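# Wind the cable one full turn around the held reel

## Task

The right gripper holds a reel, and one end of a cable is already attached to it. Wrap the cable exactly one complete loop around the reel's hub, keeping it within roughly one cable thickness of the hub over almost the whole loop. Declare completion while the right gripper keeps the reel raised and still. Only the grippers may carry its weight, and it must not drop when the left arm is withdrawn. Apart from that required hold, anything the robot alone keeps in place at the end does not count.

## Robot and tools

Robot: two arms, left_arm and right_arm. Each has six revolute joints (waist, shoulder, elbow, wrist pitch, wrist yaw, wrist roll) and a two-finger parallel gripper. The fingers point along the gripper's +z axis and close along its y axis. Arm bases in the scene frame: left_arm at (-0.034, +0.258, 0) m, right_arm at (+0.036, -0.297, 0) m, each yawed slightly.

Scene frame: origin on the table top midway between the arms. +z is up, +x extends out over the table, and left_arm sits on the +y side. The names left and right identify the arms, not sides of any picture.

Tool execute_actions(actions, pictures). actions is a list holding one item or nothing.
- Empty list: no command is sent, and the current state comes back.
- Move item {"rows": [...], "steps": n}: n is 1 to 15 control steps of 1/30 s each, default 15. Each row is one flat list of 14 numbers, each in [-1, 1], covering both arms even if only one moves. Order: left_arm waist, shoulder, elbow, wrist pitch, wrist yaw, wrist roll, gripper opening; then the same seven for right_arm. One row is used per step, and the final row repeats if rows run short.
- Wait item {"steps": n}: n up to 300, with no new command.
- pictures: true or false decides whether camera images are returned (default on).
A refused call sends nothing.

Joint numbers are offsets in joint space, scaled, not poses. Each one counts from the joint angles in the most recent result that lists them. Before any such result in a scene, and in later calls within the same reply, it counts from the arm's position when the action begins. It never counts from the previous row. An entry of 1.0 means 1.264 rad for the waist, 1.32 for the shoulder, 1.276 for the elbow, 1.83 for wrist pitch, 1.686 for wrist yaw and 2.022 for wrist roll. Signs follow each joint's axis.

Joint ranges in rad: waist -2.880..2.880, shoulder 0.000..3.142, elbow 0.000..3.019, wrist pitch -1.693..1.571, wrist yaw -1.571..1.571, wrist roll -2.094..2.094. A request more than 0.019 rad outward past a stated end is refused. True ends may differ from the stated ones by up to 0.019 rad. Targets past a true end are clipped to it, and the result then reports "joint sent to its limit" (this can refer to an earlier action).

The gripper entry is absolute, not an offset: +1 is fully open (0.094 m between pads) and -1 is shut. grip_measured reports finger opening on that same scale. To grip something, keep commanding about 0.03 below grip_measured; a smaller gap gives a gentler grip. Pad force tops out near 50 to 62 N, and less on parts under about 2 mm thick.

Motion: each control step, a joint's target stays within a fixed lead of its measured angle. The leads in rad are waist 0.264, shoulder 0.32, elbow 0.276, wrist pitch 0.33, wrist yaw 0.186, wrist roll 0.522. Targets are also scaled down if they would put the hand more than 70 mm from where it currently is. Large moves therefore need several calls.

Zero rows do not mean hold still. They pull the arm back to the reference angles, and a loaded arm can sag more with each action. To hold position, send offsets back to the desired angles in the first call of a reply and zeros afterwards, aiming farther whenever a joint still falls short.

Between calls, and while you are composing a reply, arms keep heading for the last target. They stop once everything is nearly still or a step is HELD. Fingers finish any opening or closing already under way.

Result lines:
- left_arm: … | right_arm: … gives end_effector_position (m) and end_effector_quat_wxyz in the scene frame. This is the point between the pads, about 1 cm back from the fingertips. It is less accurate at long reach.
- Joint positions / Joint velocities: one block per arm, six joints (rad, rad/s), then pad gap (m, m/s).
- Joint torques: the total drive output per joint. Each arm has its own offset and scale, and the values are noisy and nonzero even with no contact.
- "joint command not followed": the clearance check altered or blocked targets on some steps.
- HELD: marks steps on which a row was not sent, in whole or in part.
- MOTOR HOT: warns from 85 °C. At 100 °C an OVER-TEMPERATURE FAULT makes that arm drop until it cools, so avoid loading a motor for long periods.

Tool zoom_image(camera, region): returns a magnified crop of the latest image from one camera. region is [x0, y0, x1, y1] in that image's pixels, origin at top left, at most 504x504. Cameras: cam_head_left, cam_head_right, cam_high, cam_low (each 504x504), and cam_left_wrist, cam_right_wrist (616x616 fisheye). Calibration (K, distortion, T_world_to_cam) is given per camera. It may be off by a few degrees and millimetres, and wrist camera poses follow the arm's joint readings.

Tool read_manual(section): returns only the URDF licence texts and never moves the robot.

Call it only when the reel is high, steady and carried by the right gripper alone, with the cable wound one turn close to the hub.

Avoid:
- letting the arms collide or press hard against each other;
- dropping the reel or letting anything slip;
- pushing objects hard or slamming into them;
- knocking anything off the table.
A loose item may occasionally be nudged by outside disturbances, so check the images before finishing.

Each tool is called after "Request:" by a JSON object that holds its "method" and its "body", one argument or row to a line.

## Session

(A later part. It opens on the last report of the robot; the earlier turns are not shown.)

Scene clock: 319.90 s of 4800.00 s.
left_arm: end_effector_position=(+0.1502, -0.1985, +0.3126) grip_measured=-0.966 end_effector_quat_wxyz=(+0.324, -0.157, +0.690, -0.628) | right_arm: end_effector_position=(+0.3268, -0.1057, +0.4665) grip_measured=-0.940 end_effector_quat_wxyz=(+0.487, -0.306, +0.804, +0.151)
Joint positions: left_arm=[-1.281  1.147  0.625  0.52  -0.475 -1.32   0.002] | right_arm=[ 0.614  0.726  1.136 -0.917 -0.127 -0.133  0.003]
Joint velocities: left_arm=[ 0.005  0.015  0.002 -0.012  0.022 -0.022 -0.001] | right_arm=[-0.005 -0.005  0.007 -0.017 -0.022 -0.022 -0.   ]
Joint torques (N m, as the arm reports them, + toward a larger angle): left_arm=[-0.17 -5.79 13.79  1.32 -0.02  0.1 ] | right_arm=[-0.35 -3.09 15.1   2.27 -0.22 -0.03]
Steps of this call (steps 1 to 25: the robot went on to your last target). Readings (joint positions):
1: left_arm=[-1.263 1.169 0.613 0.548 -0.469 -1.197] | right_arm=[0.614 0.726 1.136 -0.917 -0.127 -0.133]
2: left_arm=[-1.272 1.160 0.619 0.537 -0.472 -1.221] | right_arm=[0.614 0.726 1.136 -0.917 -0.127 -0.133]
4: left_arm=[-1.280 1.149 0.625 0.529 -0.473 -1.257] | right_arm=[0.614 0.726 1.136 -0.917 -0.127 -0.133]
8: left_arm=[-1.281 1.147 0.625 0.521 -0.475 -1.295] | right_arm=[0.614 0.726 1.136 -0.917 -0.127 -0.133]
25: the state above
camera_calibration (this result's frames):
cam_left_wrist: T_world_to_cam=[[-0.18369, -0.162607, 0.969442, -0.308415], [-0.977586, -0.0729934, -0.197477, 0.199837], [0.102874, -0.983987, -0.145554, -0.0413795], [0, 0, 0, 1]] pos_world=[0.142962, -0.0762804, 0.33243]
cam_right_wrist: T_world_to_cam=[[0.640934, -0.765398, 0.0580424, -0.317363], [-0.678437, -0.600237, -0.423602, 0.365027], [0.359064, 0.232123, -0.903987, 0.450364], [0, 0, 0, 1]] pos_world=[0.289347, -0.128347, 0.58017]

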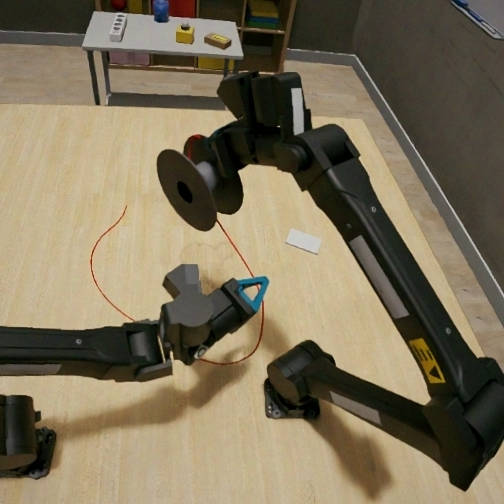

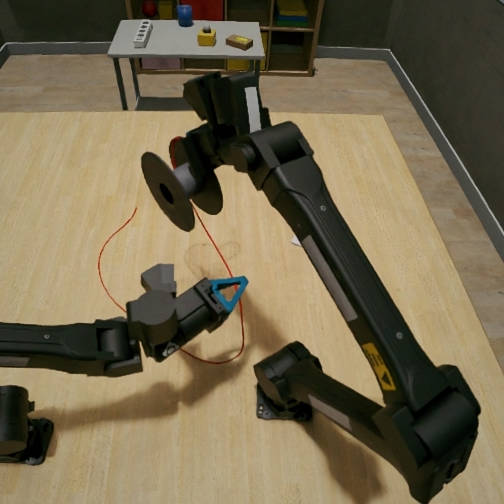

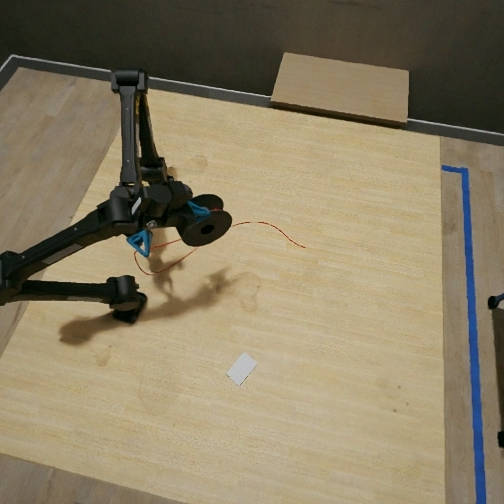

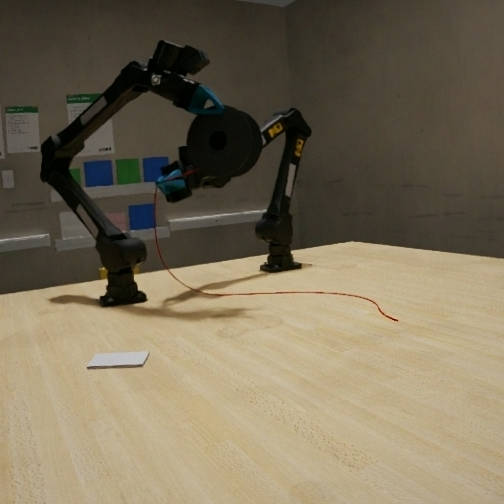

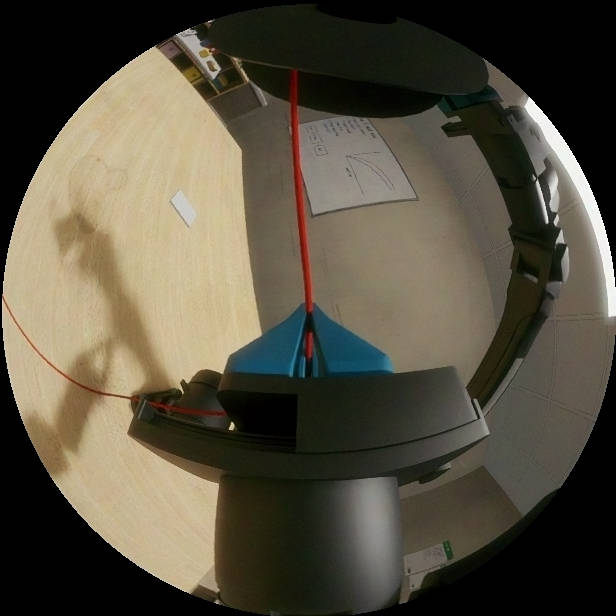

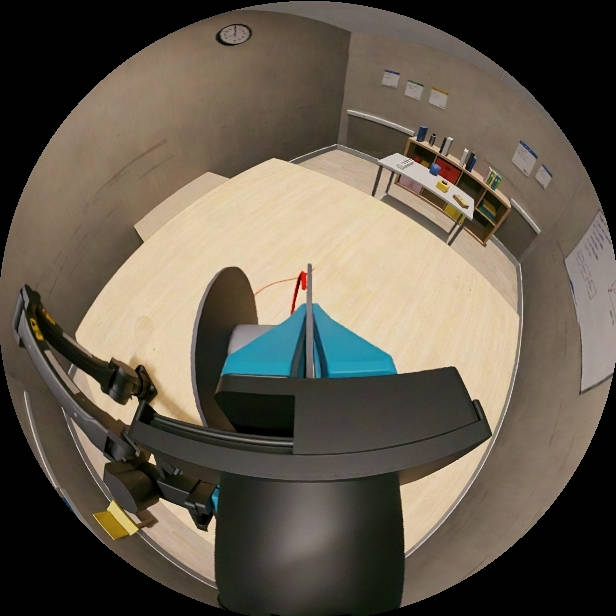

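Request:
{"method": "execute_actions", "body": {
  "actions": [
    {"rows": [[-0.006,-0.012,0.038,-0.018,-0.004,-0.014,-0.98,0,-0.008,0.03,0.008,0,0,-1],[-0.012,-0.024,0.042,-0.03,-0.009,-0.027,-0.98,0,-0.008,0.03,0.008,0,0,-1],[-0.018,-0.036,0.047,-0.042,-0.013,-0.041,-0.98,0,-0.008,0.03,0.008,0,0,-1],[-0.024,-0.048,0.051,-0.053,-0.018,-0.054,-0.98,0,-0.008,0.03,0.008,0,0,-1],[-0.031,-0.06,0.056,-0.065,-0.022,-0.068,-0.98,0,-0.008,0.03,0.008,0,0,-1],[-0.037,-0.072,0.06,-0.077,-0.027,-0.081,-0.98,0,-0.008,0.03,0.008,0,0,-1],[-0.043,-0.084,0.065,-0.088,-0.031,-0.095,-0.98,0,-0.008,0.03,0.008,0,0,-1],[-0.049,-0.096,0.069,-0.1,-0.035,-0.108,-0.98,0,-0.008,0.03,0.008,0,0,-1],[-0.055,-0.108,0.074,-0.112,-0.04,-0.122,-0.98,0,-0.008,0.03,0.008,0,0,-1],[-0.061,-0.12,0.078,-0.123,-0.044,-0.135,-0.98,0,-0.008,0.03,0.008,0,0,-1],[-0.067,-0.132,0.083,-0.135,-0.049,-0.149,-0.98,0,-0.008,0.03,0.008,0,0,-1],[-0.073,-0.144,0.087,-0.147,-0.053,-0.162,-0.98,0,-0.008,0.03,0.008,0,0,-1],[-0.08,-0.156,0.091,-0.158,-0.058,-0.176,-0.98,0,-0.008,0.03,0.008,0,0,-1],[-0.086,-0.168,0.095,-0.17,-0.062,-0.19,-0.98,0,-0.008,0.03,0.008,0,0,-1],[-0.092,-0.18,0.099,-0.181,-0.0664,-0.203,-0.98,0,-0.008,0.03,0.008,0,0,-1]], "steps": 15}
  ],
  "pictures": false
}}

Request:
{"method": "execute_actions", "body": {
  "actions": [
    {"steps": 25}
  ]
}}

Scene clock: 373.23 s of 4800.00 s.
left_arm: end_effector_position=(+0.1201, -0.1669, +0.3738) grip_measured=-0.966 end_effector_quat_wxyz=(+0.239, -0.261, +0.663, -0.660) | right_arm: end_effector_position=(+0.3268, -0.1057, +0.4665) grip_measured=-0.940 end_effector_quat_wxyz=(+0.487, -0.306, +0.804, +0.151)
Joint positions: left_arm=[-1.367  0.947  0.683  0.246 -0.583 -1.609  0.002] | right_arm=[ 0.614  0.726  1.136 -0.917 -0.127 -0.133  0.003]
Joint velocities: left_arm=[-0.161 -0.513  0.208 -0.603 -0.183 -0.813  0.   ] | right_arm=[ 0.005  0.015  0.002 -0.007 -0.007 -0.066  0.   ]
Joint torques (N m, as the arm reports them, + toward a larger angle): left_arm=[-1.75 -3.43 15.67  1.32  0.27  0.16] | right_arm=[-0.09 -2.1  15.3   2.1  -0.2  -0.03]
Steps of this call (steps 1 to 15: the robot went on to your last target; steps 16 to 200: nothing new was sent; then 46.17 s passed at rest; steps 201 to 215: all 15 steps of this action). Readings (joint positions):
201: left_arm=[-1.281 1.147 0.625 0.517 -0.477 -1.323] | right_arm=[0.614 0.726 1.136 -0.917 -0.127 -0.133]
202: left_arm=[-1.281 1.145 0.625 0.508 -0.483 -1.330] | right_arm=[0.614 0.726 1.136 -0.917 -0.127 -0.133]
204: left_arm=[-1.284 1.134 0.625 0.473 -0.497 -1.355] | right_arm=[0.614 0.726 1.136 -0.917 -0.127 -0.133]
208: left_arm=[-1.312 1.078 0.631 0.390 -0.527 -1.434] | right_arm=[0.614 0.726 1.136 -0.917 -0.127 -0.133]
215: the state above

Scene clock: 374.07 s of 4800.00 s.
left_arm: end_effector_position=(+0.1176, -0.1560, +0.3916) grip_measured=-0.966 end_effector_quat_wxyz=(+0.202, -0.300, +0.641, -0.677) | right_arm: end_effector_position=(+0.3263, -0.1050, +0.4666) grip_measured=-0.940 end_effector_quat_wxyz=(+0.486, -0.307, +0.804, +0.153)
Joint positions: left_arm=[-1.373  0.901  0.697  0.203 -0.595 -1.719  0.002] | right_arm=[ 0.614  0.726  1.136 -0.917 -0.132 -0.132  0.003]
Joint velocities: left_arm=[-0.005 -0.015 -0.002  0.002  0.081 -0.051  0.001] | right_arm=[-0.005 -0.015  0.012  0.007 -0.007 -0.022  0.   ]
Joint torques (N m, as the arm reports them, + toward a larger angle): left_arm=[-1.72 -2.04 15.73  1.35  0.46  0.07] | right_arm=[-0.17 -2.74 15.26  2.32 -0.07 -0.05]
Steps of this call (steps 1 to 25: the robot went on to your last target). Readings (joint positions):
1: left_arm=[-1.372 0.931 0.689 0.229 -0.589 -1.631] | right_arm=[0.614 0.726 1.136 -0.917 -0.128 -0.133]
2: left_arm=[-1.373 0.917 0.693 0.220 -0.593 -1.648] | right_arm=[0.614 0.726 1.136 -0.917 -0.130 -0.133]
4: left_arm=[-1.373 0.902 0.697 0.212 -0.595 -1.674] | right_arm=[0.614 0.726 1.136 -0.917 -0.132 -0.133]
8: left_arm=[-1.373 0.901 0.697 0.203 -0.595 -1.701] | right_arm=[0.614 0.726 1.136 -0.917 -0.132 -0.132]
25: the state above
camera_calibration (this result's frames):
cam_left_wrist: T_world_to_cam=[[0.11629, 0.0959805, 0.988567, -0.386485], [-0.985789, -0.110335, 0.126676, 0.0548362], [0.121232, -0.989249, 0.0817856, -0.0766321], [0, 0, 0, 1]] pos_world=[0.108292, -0.0326628, 0.381387]
cam_right_wrist: T_world_to_cam=[[0.643931, -0.763127, 0.0546785, -0.315689], [-0.676931, -0.601585, -0.4241, 0.364718], [0.356536, 0.236077, -0.903963, 0.451663], [0, 0, 0, 1]] pos_world=[0.289137, -0.128129, 0.580225]

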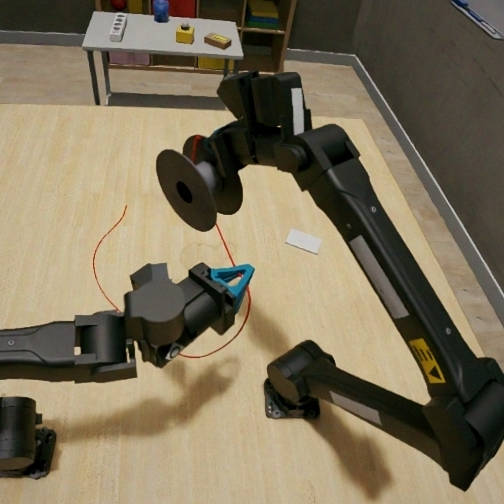

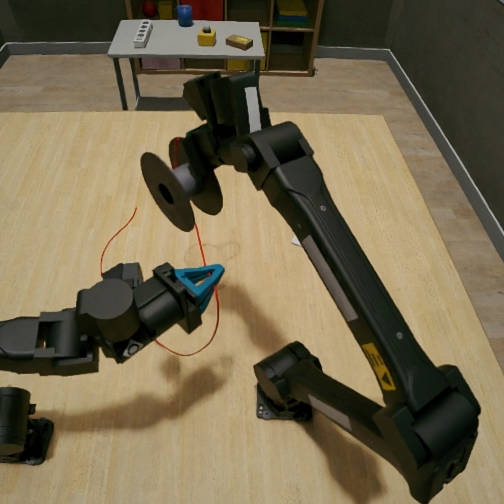

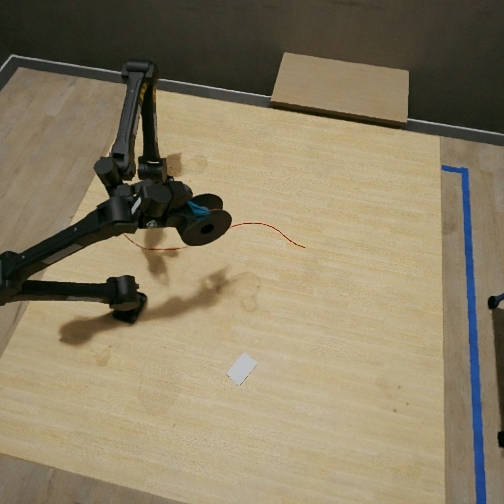

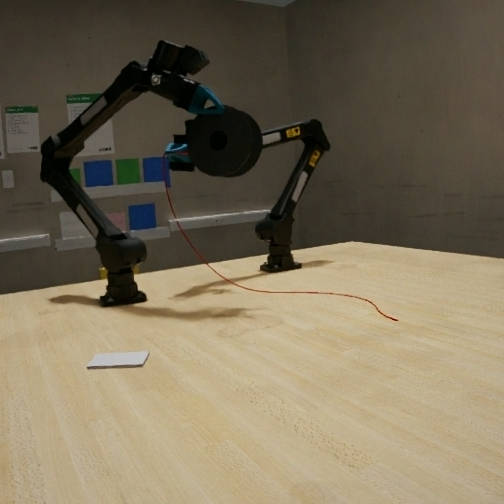

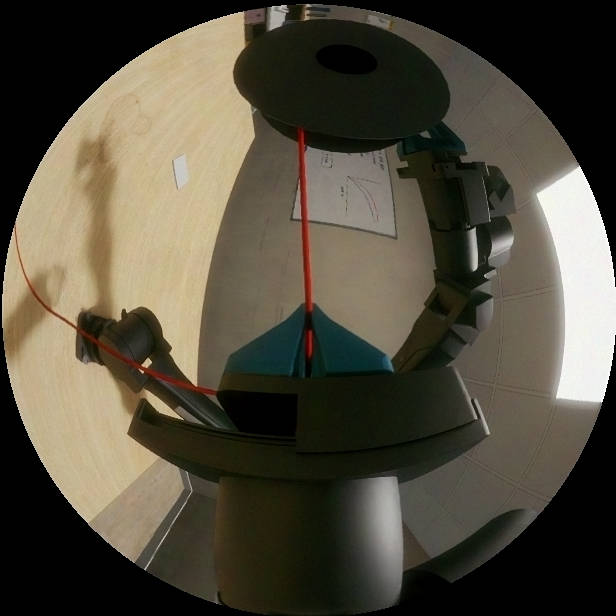

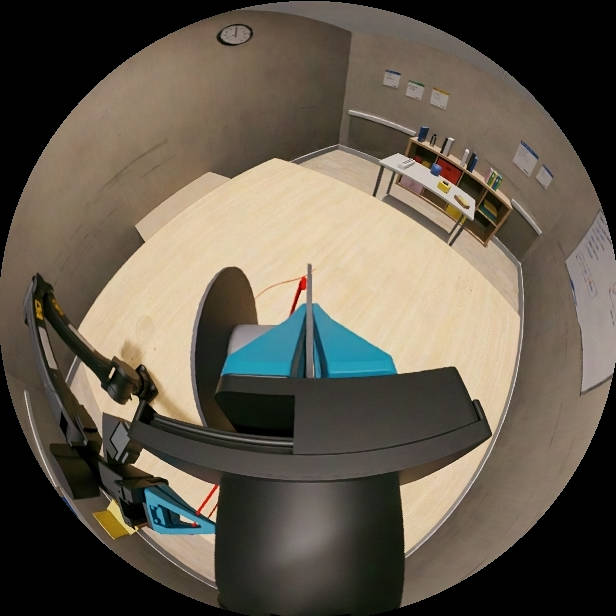

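Request:
{"method": "execute_actions", "body": {
  "actions": []
}}

Scene clock: 390.80 s of 4800.00 s.
left_arm: end_effector_position=(+0.1176, -0.1560, +0.3916) grip_measured=-0.966 end_effector_quat_wxyz=(+0.202, -0.300, +0.641, -0.677) | right_arm: end_effector_position=(+0.3263, -0.1050, +0.4666) grip_measured=-0.940 end_effector_quat_wxyz=(+0.486, -0.307, +0.804, +0.153)
Joint positions: left_arm=[-1.373  0.901  0.697  0.203 -0.595 -1.719  0.002] | right_arm=[ 0.614  0.726  1.136 -0.917 -0.132 -0.132  0.003]
Joint velocities: left_arm=[ 0.005 -0.005  0.012  0.007  0.022  0.066  0.   ] | right_arm=[-0.005 -0.005 -0.012  0.002 -0.007  0.022 -0.001]
Joint torques (N m, as the arm reports them, + toward a larger angle): left_arm=[-1.73 -2.29 15.66  1.37  0.46  0.11] | right_arm=[-0.62 -2.81 15.19  2.09 -0.04 -0.04]
Steps of this call (steps 1 to 15: the robot went on to your last target; steps 16 to 200: nothing new was sent; then 10.07 s passed at rest). Readings (joint positions):
1: left_arm=[-1.373 0.901 0.697 0.203 -0.595 -1.719] | right_arm=[0.614 0.726 1.136 -0.917 -0.132 -0.132]
2: left_arm=[-1.373 0.901 0.697 0.203 -0.595 -1.719] | right_arm=[0.614 0.726 1.136 -0.917 -0.132 -0.132]
4: left_arm=[-1.373 0.901 0.697 0.203 -0.595 -1.719] | right_arm=[0.614 0.726 1.136 -0.917 -0.132 -0.132]
8: left_arm=[-1.373 0.901 0.697 0.203 -0.595 -1.719] | right_arm=[0.614 0.726 1.136 -0.917 -0.132 -0.132]
200: the state above
All arms were judged still, so your last target was given up. Only a new action makes them travel on or press farther. Fingers that are still opening or closing keep moving.
camera_calibration (this result's frames):
cam_left_wrist: T_world_to_cam=[[0.116572, 0.0962314, 0.988509, -0.386457], [-0.985753, -0.110303, 0.126985, 0.0547159], [0.121256, -0.989228, 0.0820021, -0.0767164], [0, 0, 0, 1]] pos_world=[0.108289, -0.0326654, 0.381359]
cam_right_wrist: T_world_to_cam=[[0.643931, -0.763127, 0.0546785, -0.315689], [-0.676931, -0.601585, -0.4241, 0.364718], [0.356536, 0.236077, -0.903963, 0.451663], [0, 0, 0, 1]] pos_world=[0.289137, -0.128129, 0.580225]

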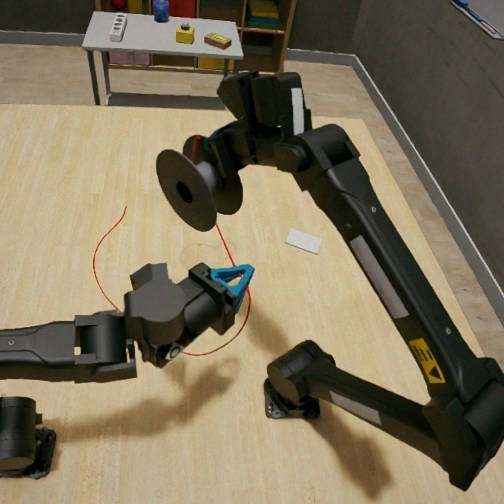

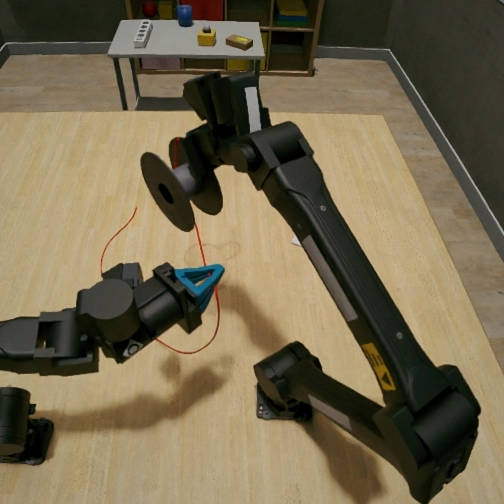

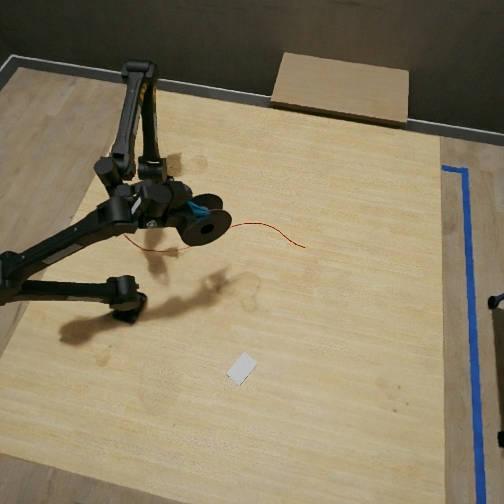

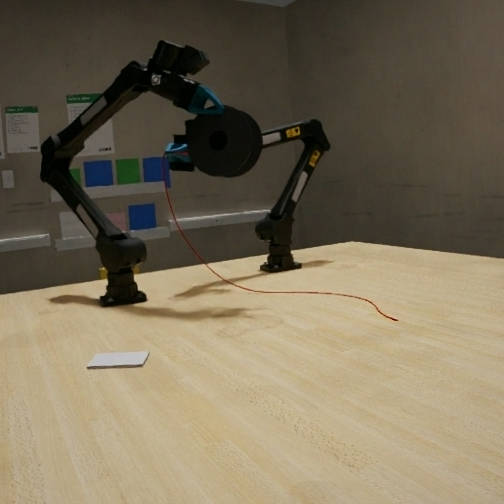

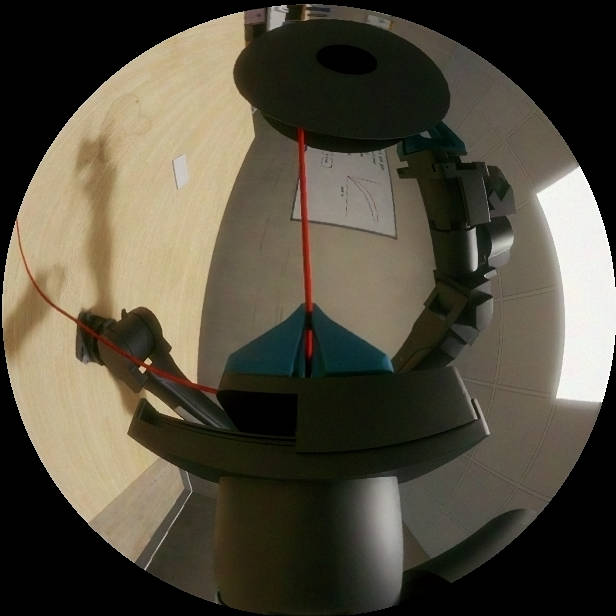

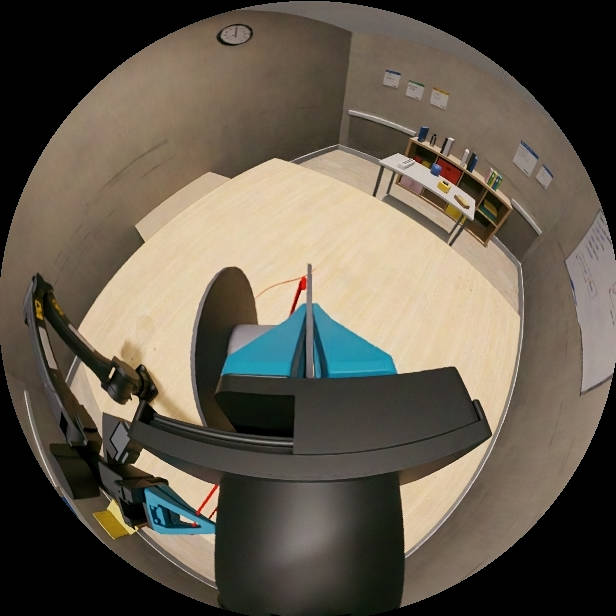

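Request:
{"method": "zoom_image", "body": {
  "camera": "cam_left_wrist",
  "region": [200, 0, 500, 360]
}}

Request:
{"method": "zoom_image", "body": {
  "camera": "cam_low",
  "region": [130, 80, 300, 220]
}}

Request:
{"method": "zoom_image", "body": {
  "camera": "cam_head_left",
  "region": [130, 110, 290, 320]
}}

Region (200, 0, 500, 360) of cam_left_wrist's 616x616 image, scaled by 1.400, with more detail than that image has.

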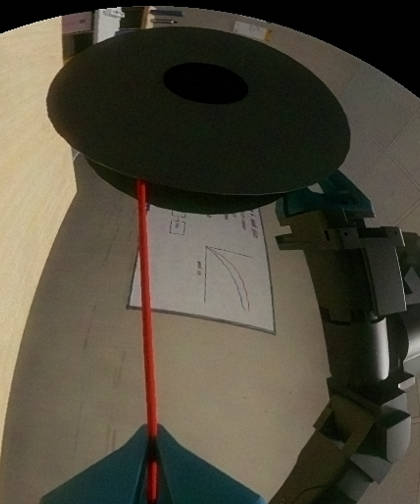

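Region (130, 80, 300, 220) of cam_low's 504x504 image, scaled by 2.965, with more detail than that image has; it fills the top 415 rows of this view, and the rest is white.

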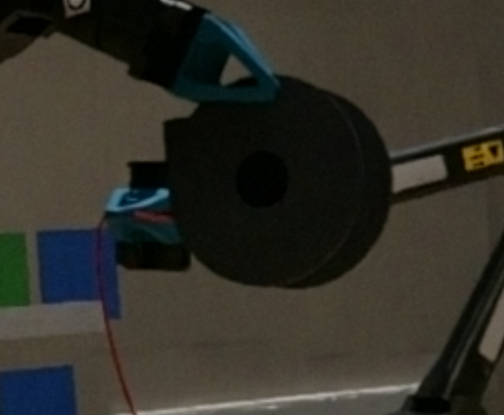

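Region (130, 110, 290, 320) of cam_head_left's 504x504 image, scaled by 2.400, with more detail than that image has; it fills the left 384 columns of this view, and the rest is white.

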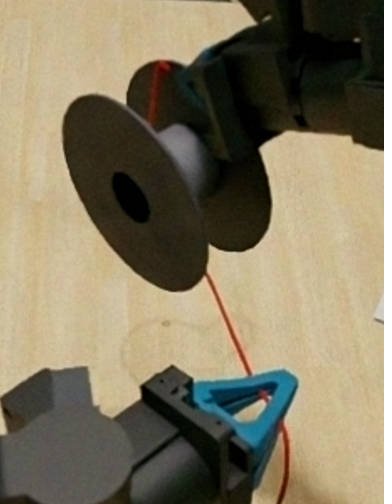

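Request:
{"method": "execute_actions", "body": {
  "actions": [
    {"rows":[[0.0079,-0.0127,0.0443,-0.0018,0.0072,-0.0109,-0.98,0,-0.008,0.03,0.008,0,0,-1],[0.0158,-0.0173,0.0535,-0.0116,0.0144,-0.0218,-0.98,0,-0.008,0.03,0.008,0,0,-1],[0.0237,-0.0220,0.0628,-0.0214,0.0216,-0.0327,-0.98,0,-0.008,0.03,0.008,0,0,-1],[0.0316,-0.0266,0.0720,-0.0311,0.0288,-0.0437,-0.98,0,-0.008,0.03,0.008,0,0,-1],[0.0395,-0.0313,0.0813,-0.0409,0.0360,-0.0546,-0.98,0,-0.008,0.03,0.008,0,0,-1],[0.0474,-0.0360,0.0906,-0.0507,0.0432,-0.0655,-0.98,0,-0.008,0.03,0.008,0,0,-1],[0.0553,-0.0406,0.0998,-0.0605,0.0504,-0.0764,-0.98,0,-0.008,0.03,0.008,0,0,-1],[0.0633,-0.0453,0.1091,-0.0703,0.0575,-0.0873,-0.98,0,-0.008,0.03,0.008,0,0,-1],[0.0712,-0.0499,0.1183,-0.0801,0.0647,-0.0982,-0.98,0,-0.008,0.03,0.008,0,0,-1],[0.0791,-0.0546,0.1276,-0.0899,0.0719,-0.1091,-0.98,0,-0.008,0.03,0.008,0,0,-1],[0.0870,-0.0593,0.1369,-0.0997,0.0791,-0.1200,-0.98,0,-0.008,0.03,0.008,0,0,-1],[0.0949,-0.0639,0.1461,-0.1094,0.0863,-0.1310,-0.98,0,-0.008,0.03,0.008,0,0,-1],[0.1028,-0.0686,0.1554,-0.1192,0.0935,-0.1419,-0.98,0,-0.008,0.03,0.008,0,0,-1],[0.1107,-0.0732,0.1646,-0.1290,0.1007,-0.1528,-0.98,0,-0.008,0.03,0.008,0,0,-1],[0.1186,-0.0779,0.1739,-0.1388,0.1079,-0.1637,-0.98,0,-0.008,0.03,0.008,0,0,-1]],"steps":15}
  ],
  "pictures": false
}}

Request:
{"method": "execute_actions", "body": {
  "actions": [
    {"steps":25}
  ]
}}

Scene clock: 511.30 s of 4800.00 s.
left_arm: end_effector_position=(+0.1412, -0.1370, +0.4619) grip_measured=-0.966 end_effector_quat_wxyz=(-0.105, +0.357, -0.606, +0.703) | right_arm: end_effector_position=(+0.3262, -0.1048, +0.4666) grip_measured=-0.940 end_effector_quat_wxyz=(+0.486, -0.307, +0.804, +0.154)
Joint positions: left_arm=[-1.252  0.822  0.835 -0.    -0.426 -1.95   0.002] | right_arm=[ 0.614  0.726  1.136 -0.917 -0.133 -0.132  0.003]
Joint velocities: left_arm=[ 0.288 -0.249  0.383 -0.545  0.242 -0.593  0.   ] | right_arm=[-0.015  0.005  0.002 -0.017 -0.066  0.007  0.001]
Joint torques (N m, as the arm reports them, + toward a larger angle): left_arm=[ 0.97 -2.77 16.35  1.46  0.11  0.1 ] | right_arm=[-0.16 -3.2  14.95  2.31 -0.19 -0.1 ]
Steps of this call (steps 1 to 180: nothing new was sent; then 114.00 s passed at rest; steps 181 to 195: all 15 steps of this action). Readings (joint positions):
181: left_arm=[-1.372 0.901 0.697 0.203 -0.594 -1.721] | right_arm=[0.614 0.726 1.136 -0.917 -0.132 -0.132]
182: left_arm=[-1.370 0.900 0.697 0.202 -0.586 -1.726] | right_arm=[0.614 0.726 1.136 -0.917 -0.133 -0.132]
184: left_arm=[-1.359 0.896 0.701 0.184 -0.561 -1.746] | right_arm=[0.614 0.726 1.136 -0.917 -0.133 -0.132]
188: left_arm=[-1.325 0.877 0.735 0.120 -0.510 -1.810] | right_arm=[0.614 0.726 1.136 -0.917 -0.133 -0.132]
195: the state above

Scene clock: 512.13 s of 4800.00 s.
left_arm: end_effector_position=(+0.1488, -0.1257, +0.4772) grip_measured=-0.966 end_effector_quat_wxyz=(-0.079, +0.388, -0.583, +0.710) | right_arm: end_effector_position=(+0.3258, -0.1047, +0.4669) grip_measured=-0.940 end_effector_quat_wxyz=(+0.486, -0.307, +0.803, +0.155)
Joint positions: left_arm=[-1.224  0.801  0.86  -0.038 -0.417 -2.039  0.002] | right_arm=[ 0.614  0.725  1.136 -0.917 -0.135 -0.131  0.003]
Joint velocities: left_arm=[-0.015 -0.005 -0.002 -0.002 -0.022 -0.051 -0.   ] | right_arm=[-0.005 -0.015 -0.017 -0.012  0.095 -0.051 -0.   ]
Joint torques (N m, as the arm reports them, + toward a larger angle): left_arm=[ 0.4  -2.17 16.23  1.45  0.22  0.09] | right_arm=[-0.5  -2.59 15.21  2.29 -0.09 -0.09]
Steps of this call (steps 1 to 25: the robot went on to your last target). Readings (joint positions):
1: left_arm=[-1.242 0.815 0.846 -0.014 -0.421 -1.968] | right_arm=[0.614 0.726 1.136 -0.917 -0.133 -0.132]
2: left_arm=[-1.234 0.809 0.855 -0.023 -0.421 -1.982] | right_arm=[0.614 0.726 1.136 -0.917 -0.134 -0.132]
4: left_arm=[-1.224 0.802 0.860 -0.031 -0.421 -2.003] | right_arm=[0.614 0.725 1.136 -0.917 -0.135 -0.131]
8: left_arm=[-1.224 0.801 0.860 -0.038 -0.417 -2.024] | right_arm=[0.614 0.725 1.136 -0.917 -0.135 -0.131]
25: the state above
camera_calibration (this result's frames):
cam_left_wrist: T_world_to_cam=[[0.345727, 0.307712, 0.886446, -0.436472], [-0.928858, -0.0216982, 0.3698, -0.0352607], [0.133026, -0.951232, 0.278319, -0.148295], [0, 0, 0, 1]] pos_world=[0.137875, -0.00752046, 0.441222]
cam_right_wrist: T_world_to_cam=[[0.645713, -0.76176, 0.0526964, -0.314649], [-0.675752, -0.602214, -0.425085, 0.364663], [0.355547, 0.238873, -0.903618, 0.452493], [0, 0, 0, 1]] pos_world=[0.288712, -0.12817, 0.580475]

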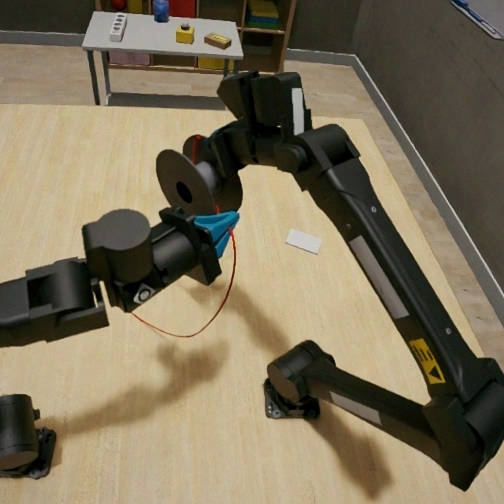

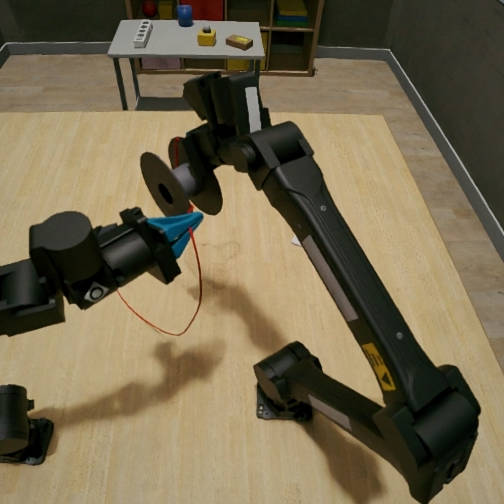

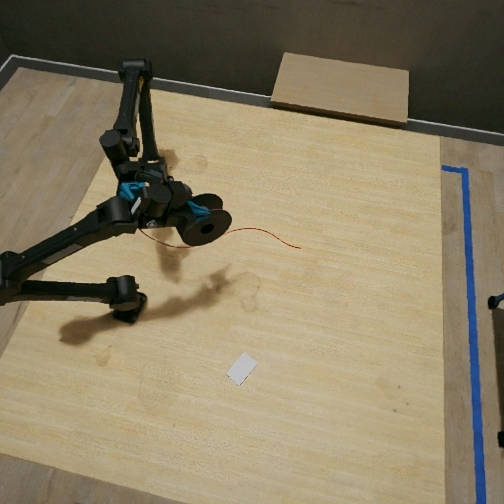

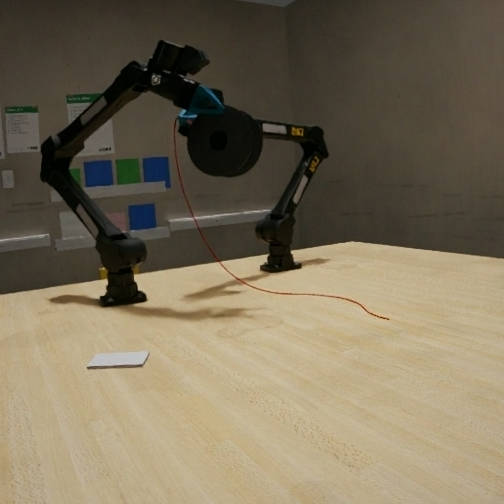

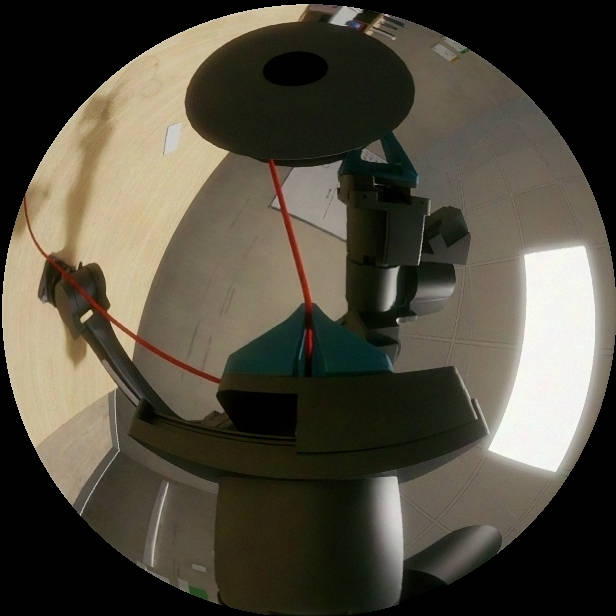

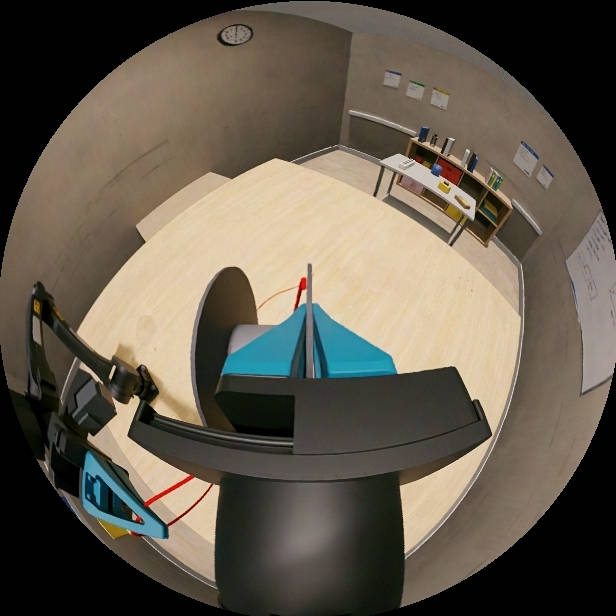

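Request:
{"method": "execute_actions", "body": {
  "actions": [
    {"rows":[[0.0141,-0.0046,0.0518,-0.0065,0.0108,0,-0.98,0,-0.008,0.03,0.008,0,0,-1],[0.0282,-0.0063,0.0576,-0.0129,0.0217,0,-0.98,0,-0.008,0.03,0.008,0,0,-1],[0.0423,-0.0079,0.0634,-0.0194,0.0325,0,-0.98,0,-0.008,0.03,0.008,0,0,-1],[0.0564,-0.0095,0.0693,-0.0259,0.0433,0,-0.98,0,-0.008,0.03,0.008,0,0,-1],[0.0705,-0.0112,0.0751,-0.0323,0.0541,0,-0.98,0,-0.008,0.03,0.008,0,0,-1],[0.0846,-0.0128,0.0809,-0.0388,0.0650,0,-0.98,0,-0.008,0.03,0.008,0,0,-1],[0.0987,-0.0144,0.0867,-0.0453,0.0758,0,-0.98,0,-0.008,0.03,0.008,0,0,-1],[0.1128,-0.0161,0.0925,-0.0517,0.0866,0,-0.98,0,-0.008,0.03,0.008,0,0,-1],[0.1269,-0.0177,0.0983,-0.0582,0.0974,0,-0.98,0,-0.008,0.03,0.008,0,0,-1],[0.1410,-0.0193,0.1041,-0.0647,0.1083,0,-0.98,0,-0.008,0.03,0.008,0,0,-1],[0.1551,-0.0210,0.1099,-0.0711,0.1191,0,-0.98,0,-0.008,0.03,0.008,0,0,-1],[0.1692,-0.0226,0.1158,-0.0776,0.1299,0,-0.98,0,-0.008,0.03,0.008,0,0,-1],[0.1833,-0.0242,0.1216,-0.0841,0.1407,0,-0.98,0,-0.008,0.03,0.008,0,0,-1],[0.1974,-0.0259,0.1274,-0.0905,0.1516,0,-0.98,0,-0.008,0.03,0.008,0,0,-1],[0.2115,-0.0275,0.1332,-0.0970,0.1624,0,-0.98,0,-0.008,0.03,0.008,0,0,-1]],"steps":15}
  ],
  "pictures": false
}}

Request:
{"method": "execute_actions", "body": {
  "actions": [
    {"steps":25}
  ]
}}

Scene clock: 538.00 s of 4800.00 s.
left_arm: end_effector_position=(+0.1946, -0.0977, +0.5068) grip_measured=-0.966 end_effector_quat_wxyz=(-0.071, +0.382, -0.599, +0.700) | right_arm: end_effector_position=(+0.3258, -0.1046, +0.4669) grip_measured=-0.940 end_effector_quat_wxyz=(+0.486, -0.308, +0.803, +0.155)
Joint positions: left_arm=[-0.997  0.784  0.951 -0.176 -0.16  -2.039  0.002] | right_arm=[ 0.614  0.725  1.136 -0.917 -0.135 -0.131  0.003]
Joint velocities: left_arm=[ 0.513 -0.103  0.208 -0.364  0.491 -0.051 -0.   ] | right_arm=[-0.024  0.005  0.012 -0.007  0.051 -0.095 -0.001]
Joint torques (N m, as the arm reports them, + toward a larger angle): left_arm=[ 0.05 -2.99 16.81  1.49 -0.02  0.21] | right_arm=[-0.24 -3.51 14.89  2.1  -0.23 -0.06]
Steps of this call (steps 1 to 15: the robot went on to your last target; steps 16 to 200: nothing new was sent; then 18.70 s passed at rest; steps 201 to 215: all 15 steps of this action). Readings (joint positions):
201: left_arm=[-1.223 0.801 0.860 -0.038 -0.410 -2.039] | right_arm=[0.614 0.725 1.136 -0.917 -0.135 -0.131]
202: left_arm=[-1.219 0.801 0.860 -0.040 -0.396 -2.039] | right_arm=[0.614 0.725 1.136 -0.917 -0.135 -0.131]
204: left_arm=[-1.200 0.801 0.864 -0.054 -0.359 -2.039] | right_arm=[0.614 0.725 1.136 -0.917 -0.135 -0.131]
208: left_arm=[-1.127 0.801 0.891 -0.096 -0.287 -2.039] | right_arm=[0.614 0.725 1.136 -0.917 -0.135 -0.131]
215: the state above

Scene clock: 538.83 s of 4800.00 s.
left_arm: end_effector_position=(+0.2024, -0.0856, +0.5172) grip_measured=-0.966 end_effector_quat_wxyz=(-0.078, +0.388, -0.593, +0.701) | right_arm: end_effector_position=(+0.3257, -0.1046, +0.4669) grip_measured=-0.940 end_effector_quat_wxyz=(+0.486, -0.308, +0.803, +0.155)
Joint positions: left_arm=[-0.961  0.772  0.97  -0.202 -0.145 -2.039  0.002] | right_arm=[ 0.614  0.725  1.136 -0.917 -0.136 -0.131  0.003]
Joint velocities: left_arm=[-0.005 -0.005  0.007 -0.007  0.022 -0.081  0.001] | right_arm=[-0.005 -0.005 -0.002  0.007  0.051  0.007  0.   ]
Joint torques (N m, as the arm reports them, + toward a larger angle): left_arm=[ 0.53 -1.66 16.41  1.55  0.16  0.22] | right_arm=[-0.05 -2.45 15.16  2.3  -0.2  -0.05]
Steps of this call (steps 1 to 25: the robot went on to your last target). Readings (joint positions):
1: left_arm=[-0.982 0.781 0.958 -0.186 -0.151 -2.039] | right_arm=[0.614 0.725 1.136 -0.917 -0.135 -0.131]
2: left_arm=[-0.970 0.778 0.964 -0.191 -0.148 -2.039] | right_arm=[0.614 0.725 1.136 -0.917 -0.135 -0.131]
4: left_arm=[-0.961 0.773 0.969 -0.196 -0.147 -2.039] | right_arm=[0.614 0.725 1.136 -0.917 -0.135 -0.131]
8: left_arm=[-0.961 0.772 0.970 -0.202 -0.145 -2.039] | right_arm=[0.614 0.725 1.136 -0.917 -0.136 -0.131]
25: the state above
camera_calibration (this result's frames):
cam_left_wrist: T_world_to_cam=[[0.355847, 0.283093, 0.890635, -0.509154], [-0.92589, -0.0225989, 0.377116, -0.00383027], [0.126886, -0.958826, 0.254071, -0.115237], [0, 0, 0, 1]] pos_world=[0.192257, 0.0335594, 0.484194]
cam_right_wrist: T_world_to_cam=[[0.646231, -0.761345, 0.0523337, -0.314475], [-0.675428, -0.602529, -0.425154, 0.364571], [0.355221, 0.2394, -0.903607, 0.452659], [0, 0, 0, 1]] pos_world=[0.288671, -0.128126, 0.580483]

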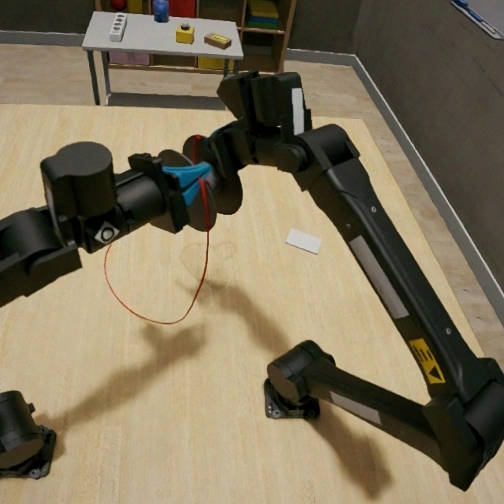

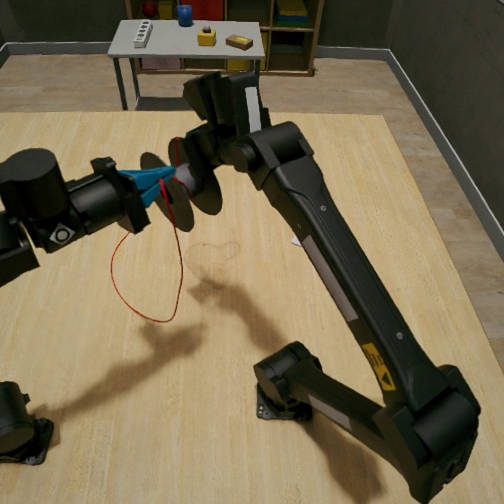

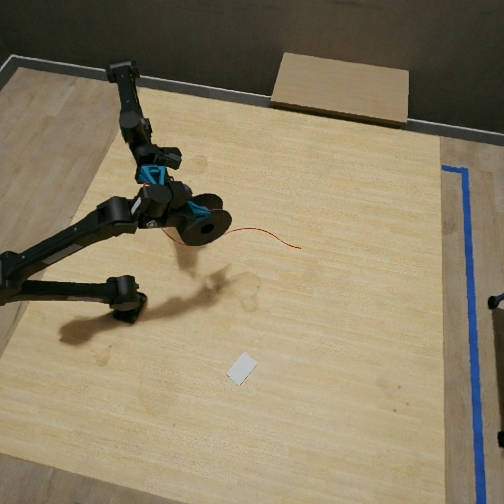

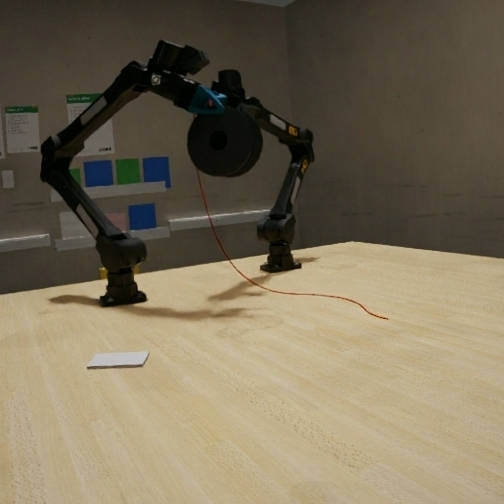

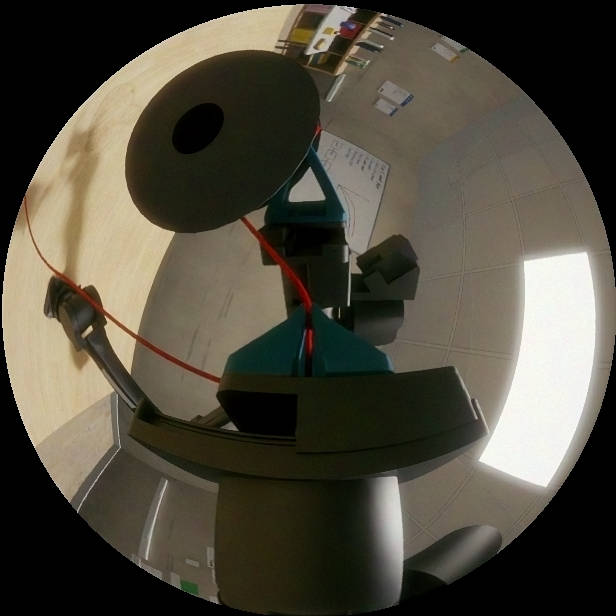

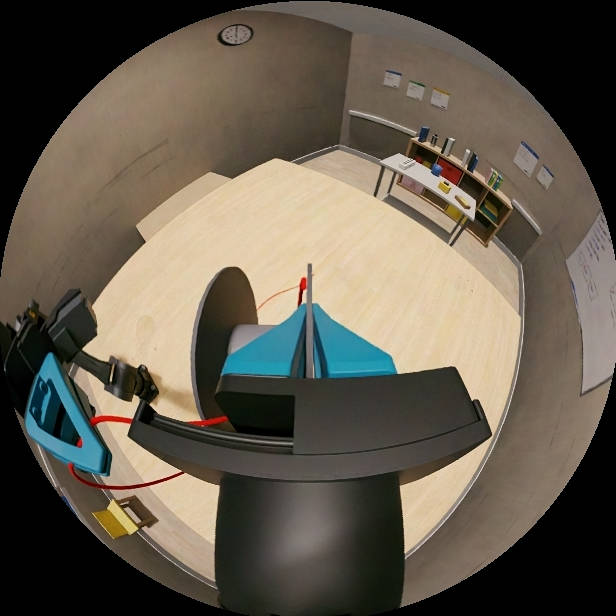

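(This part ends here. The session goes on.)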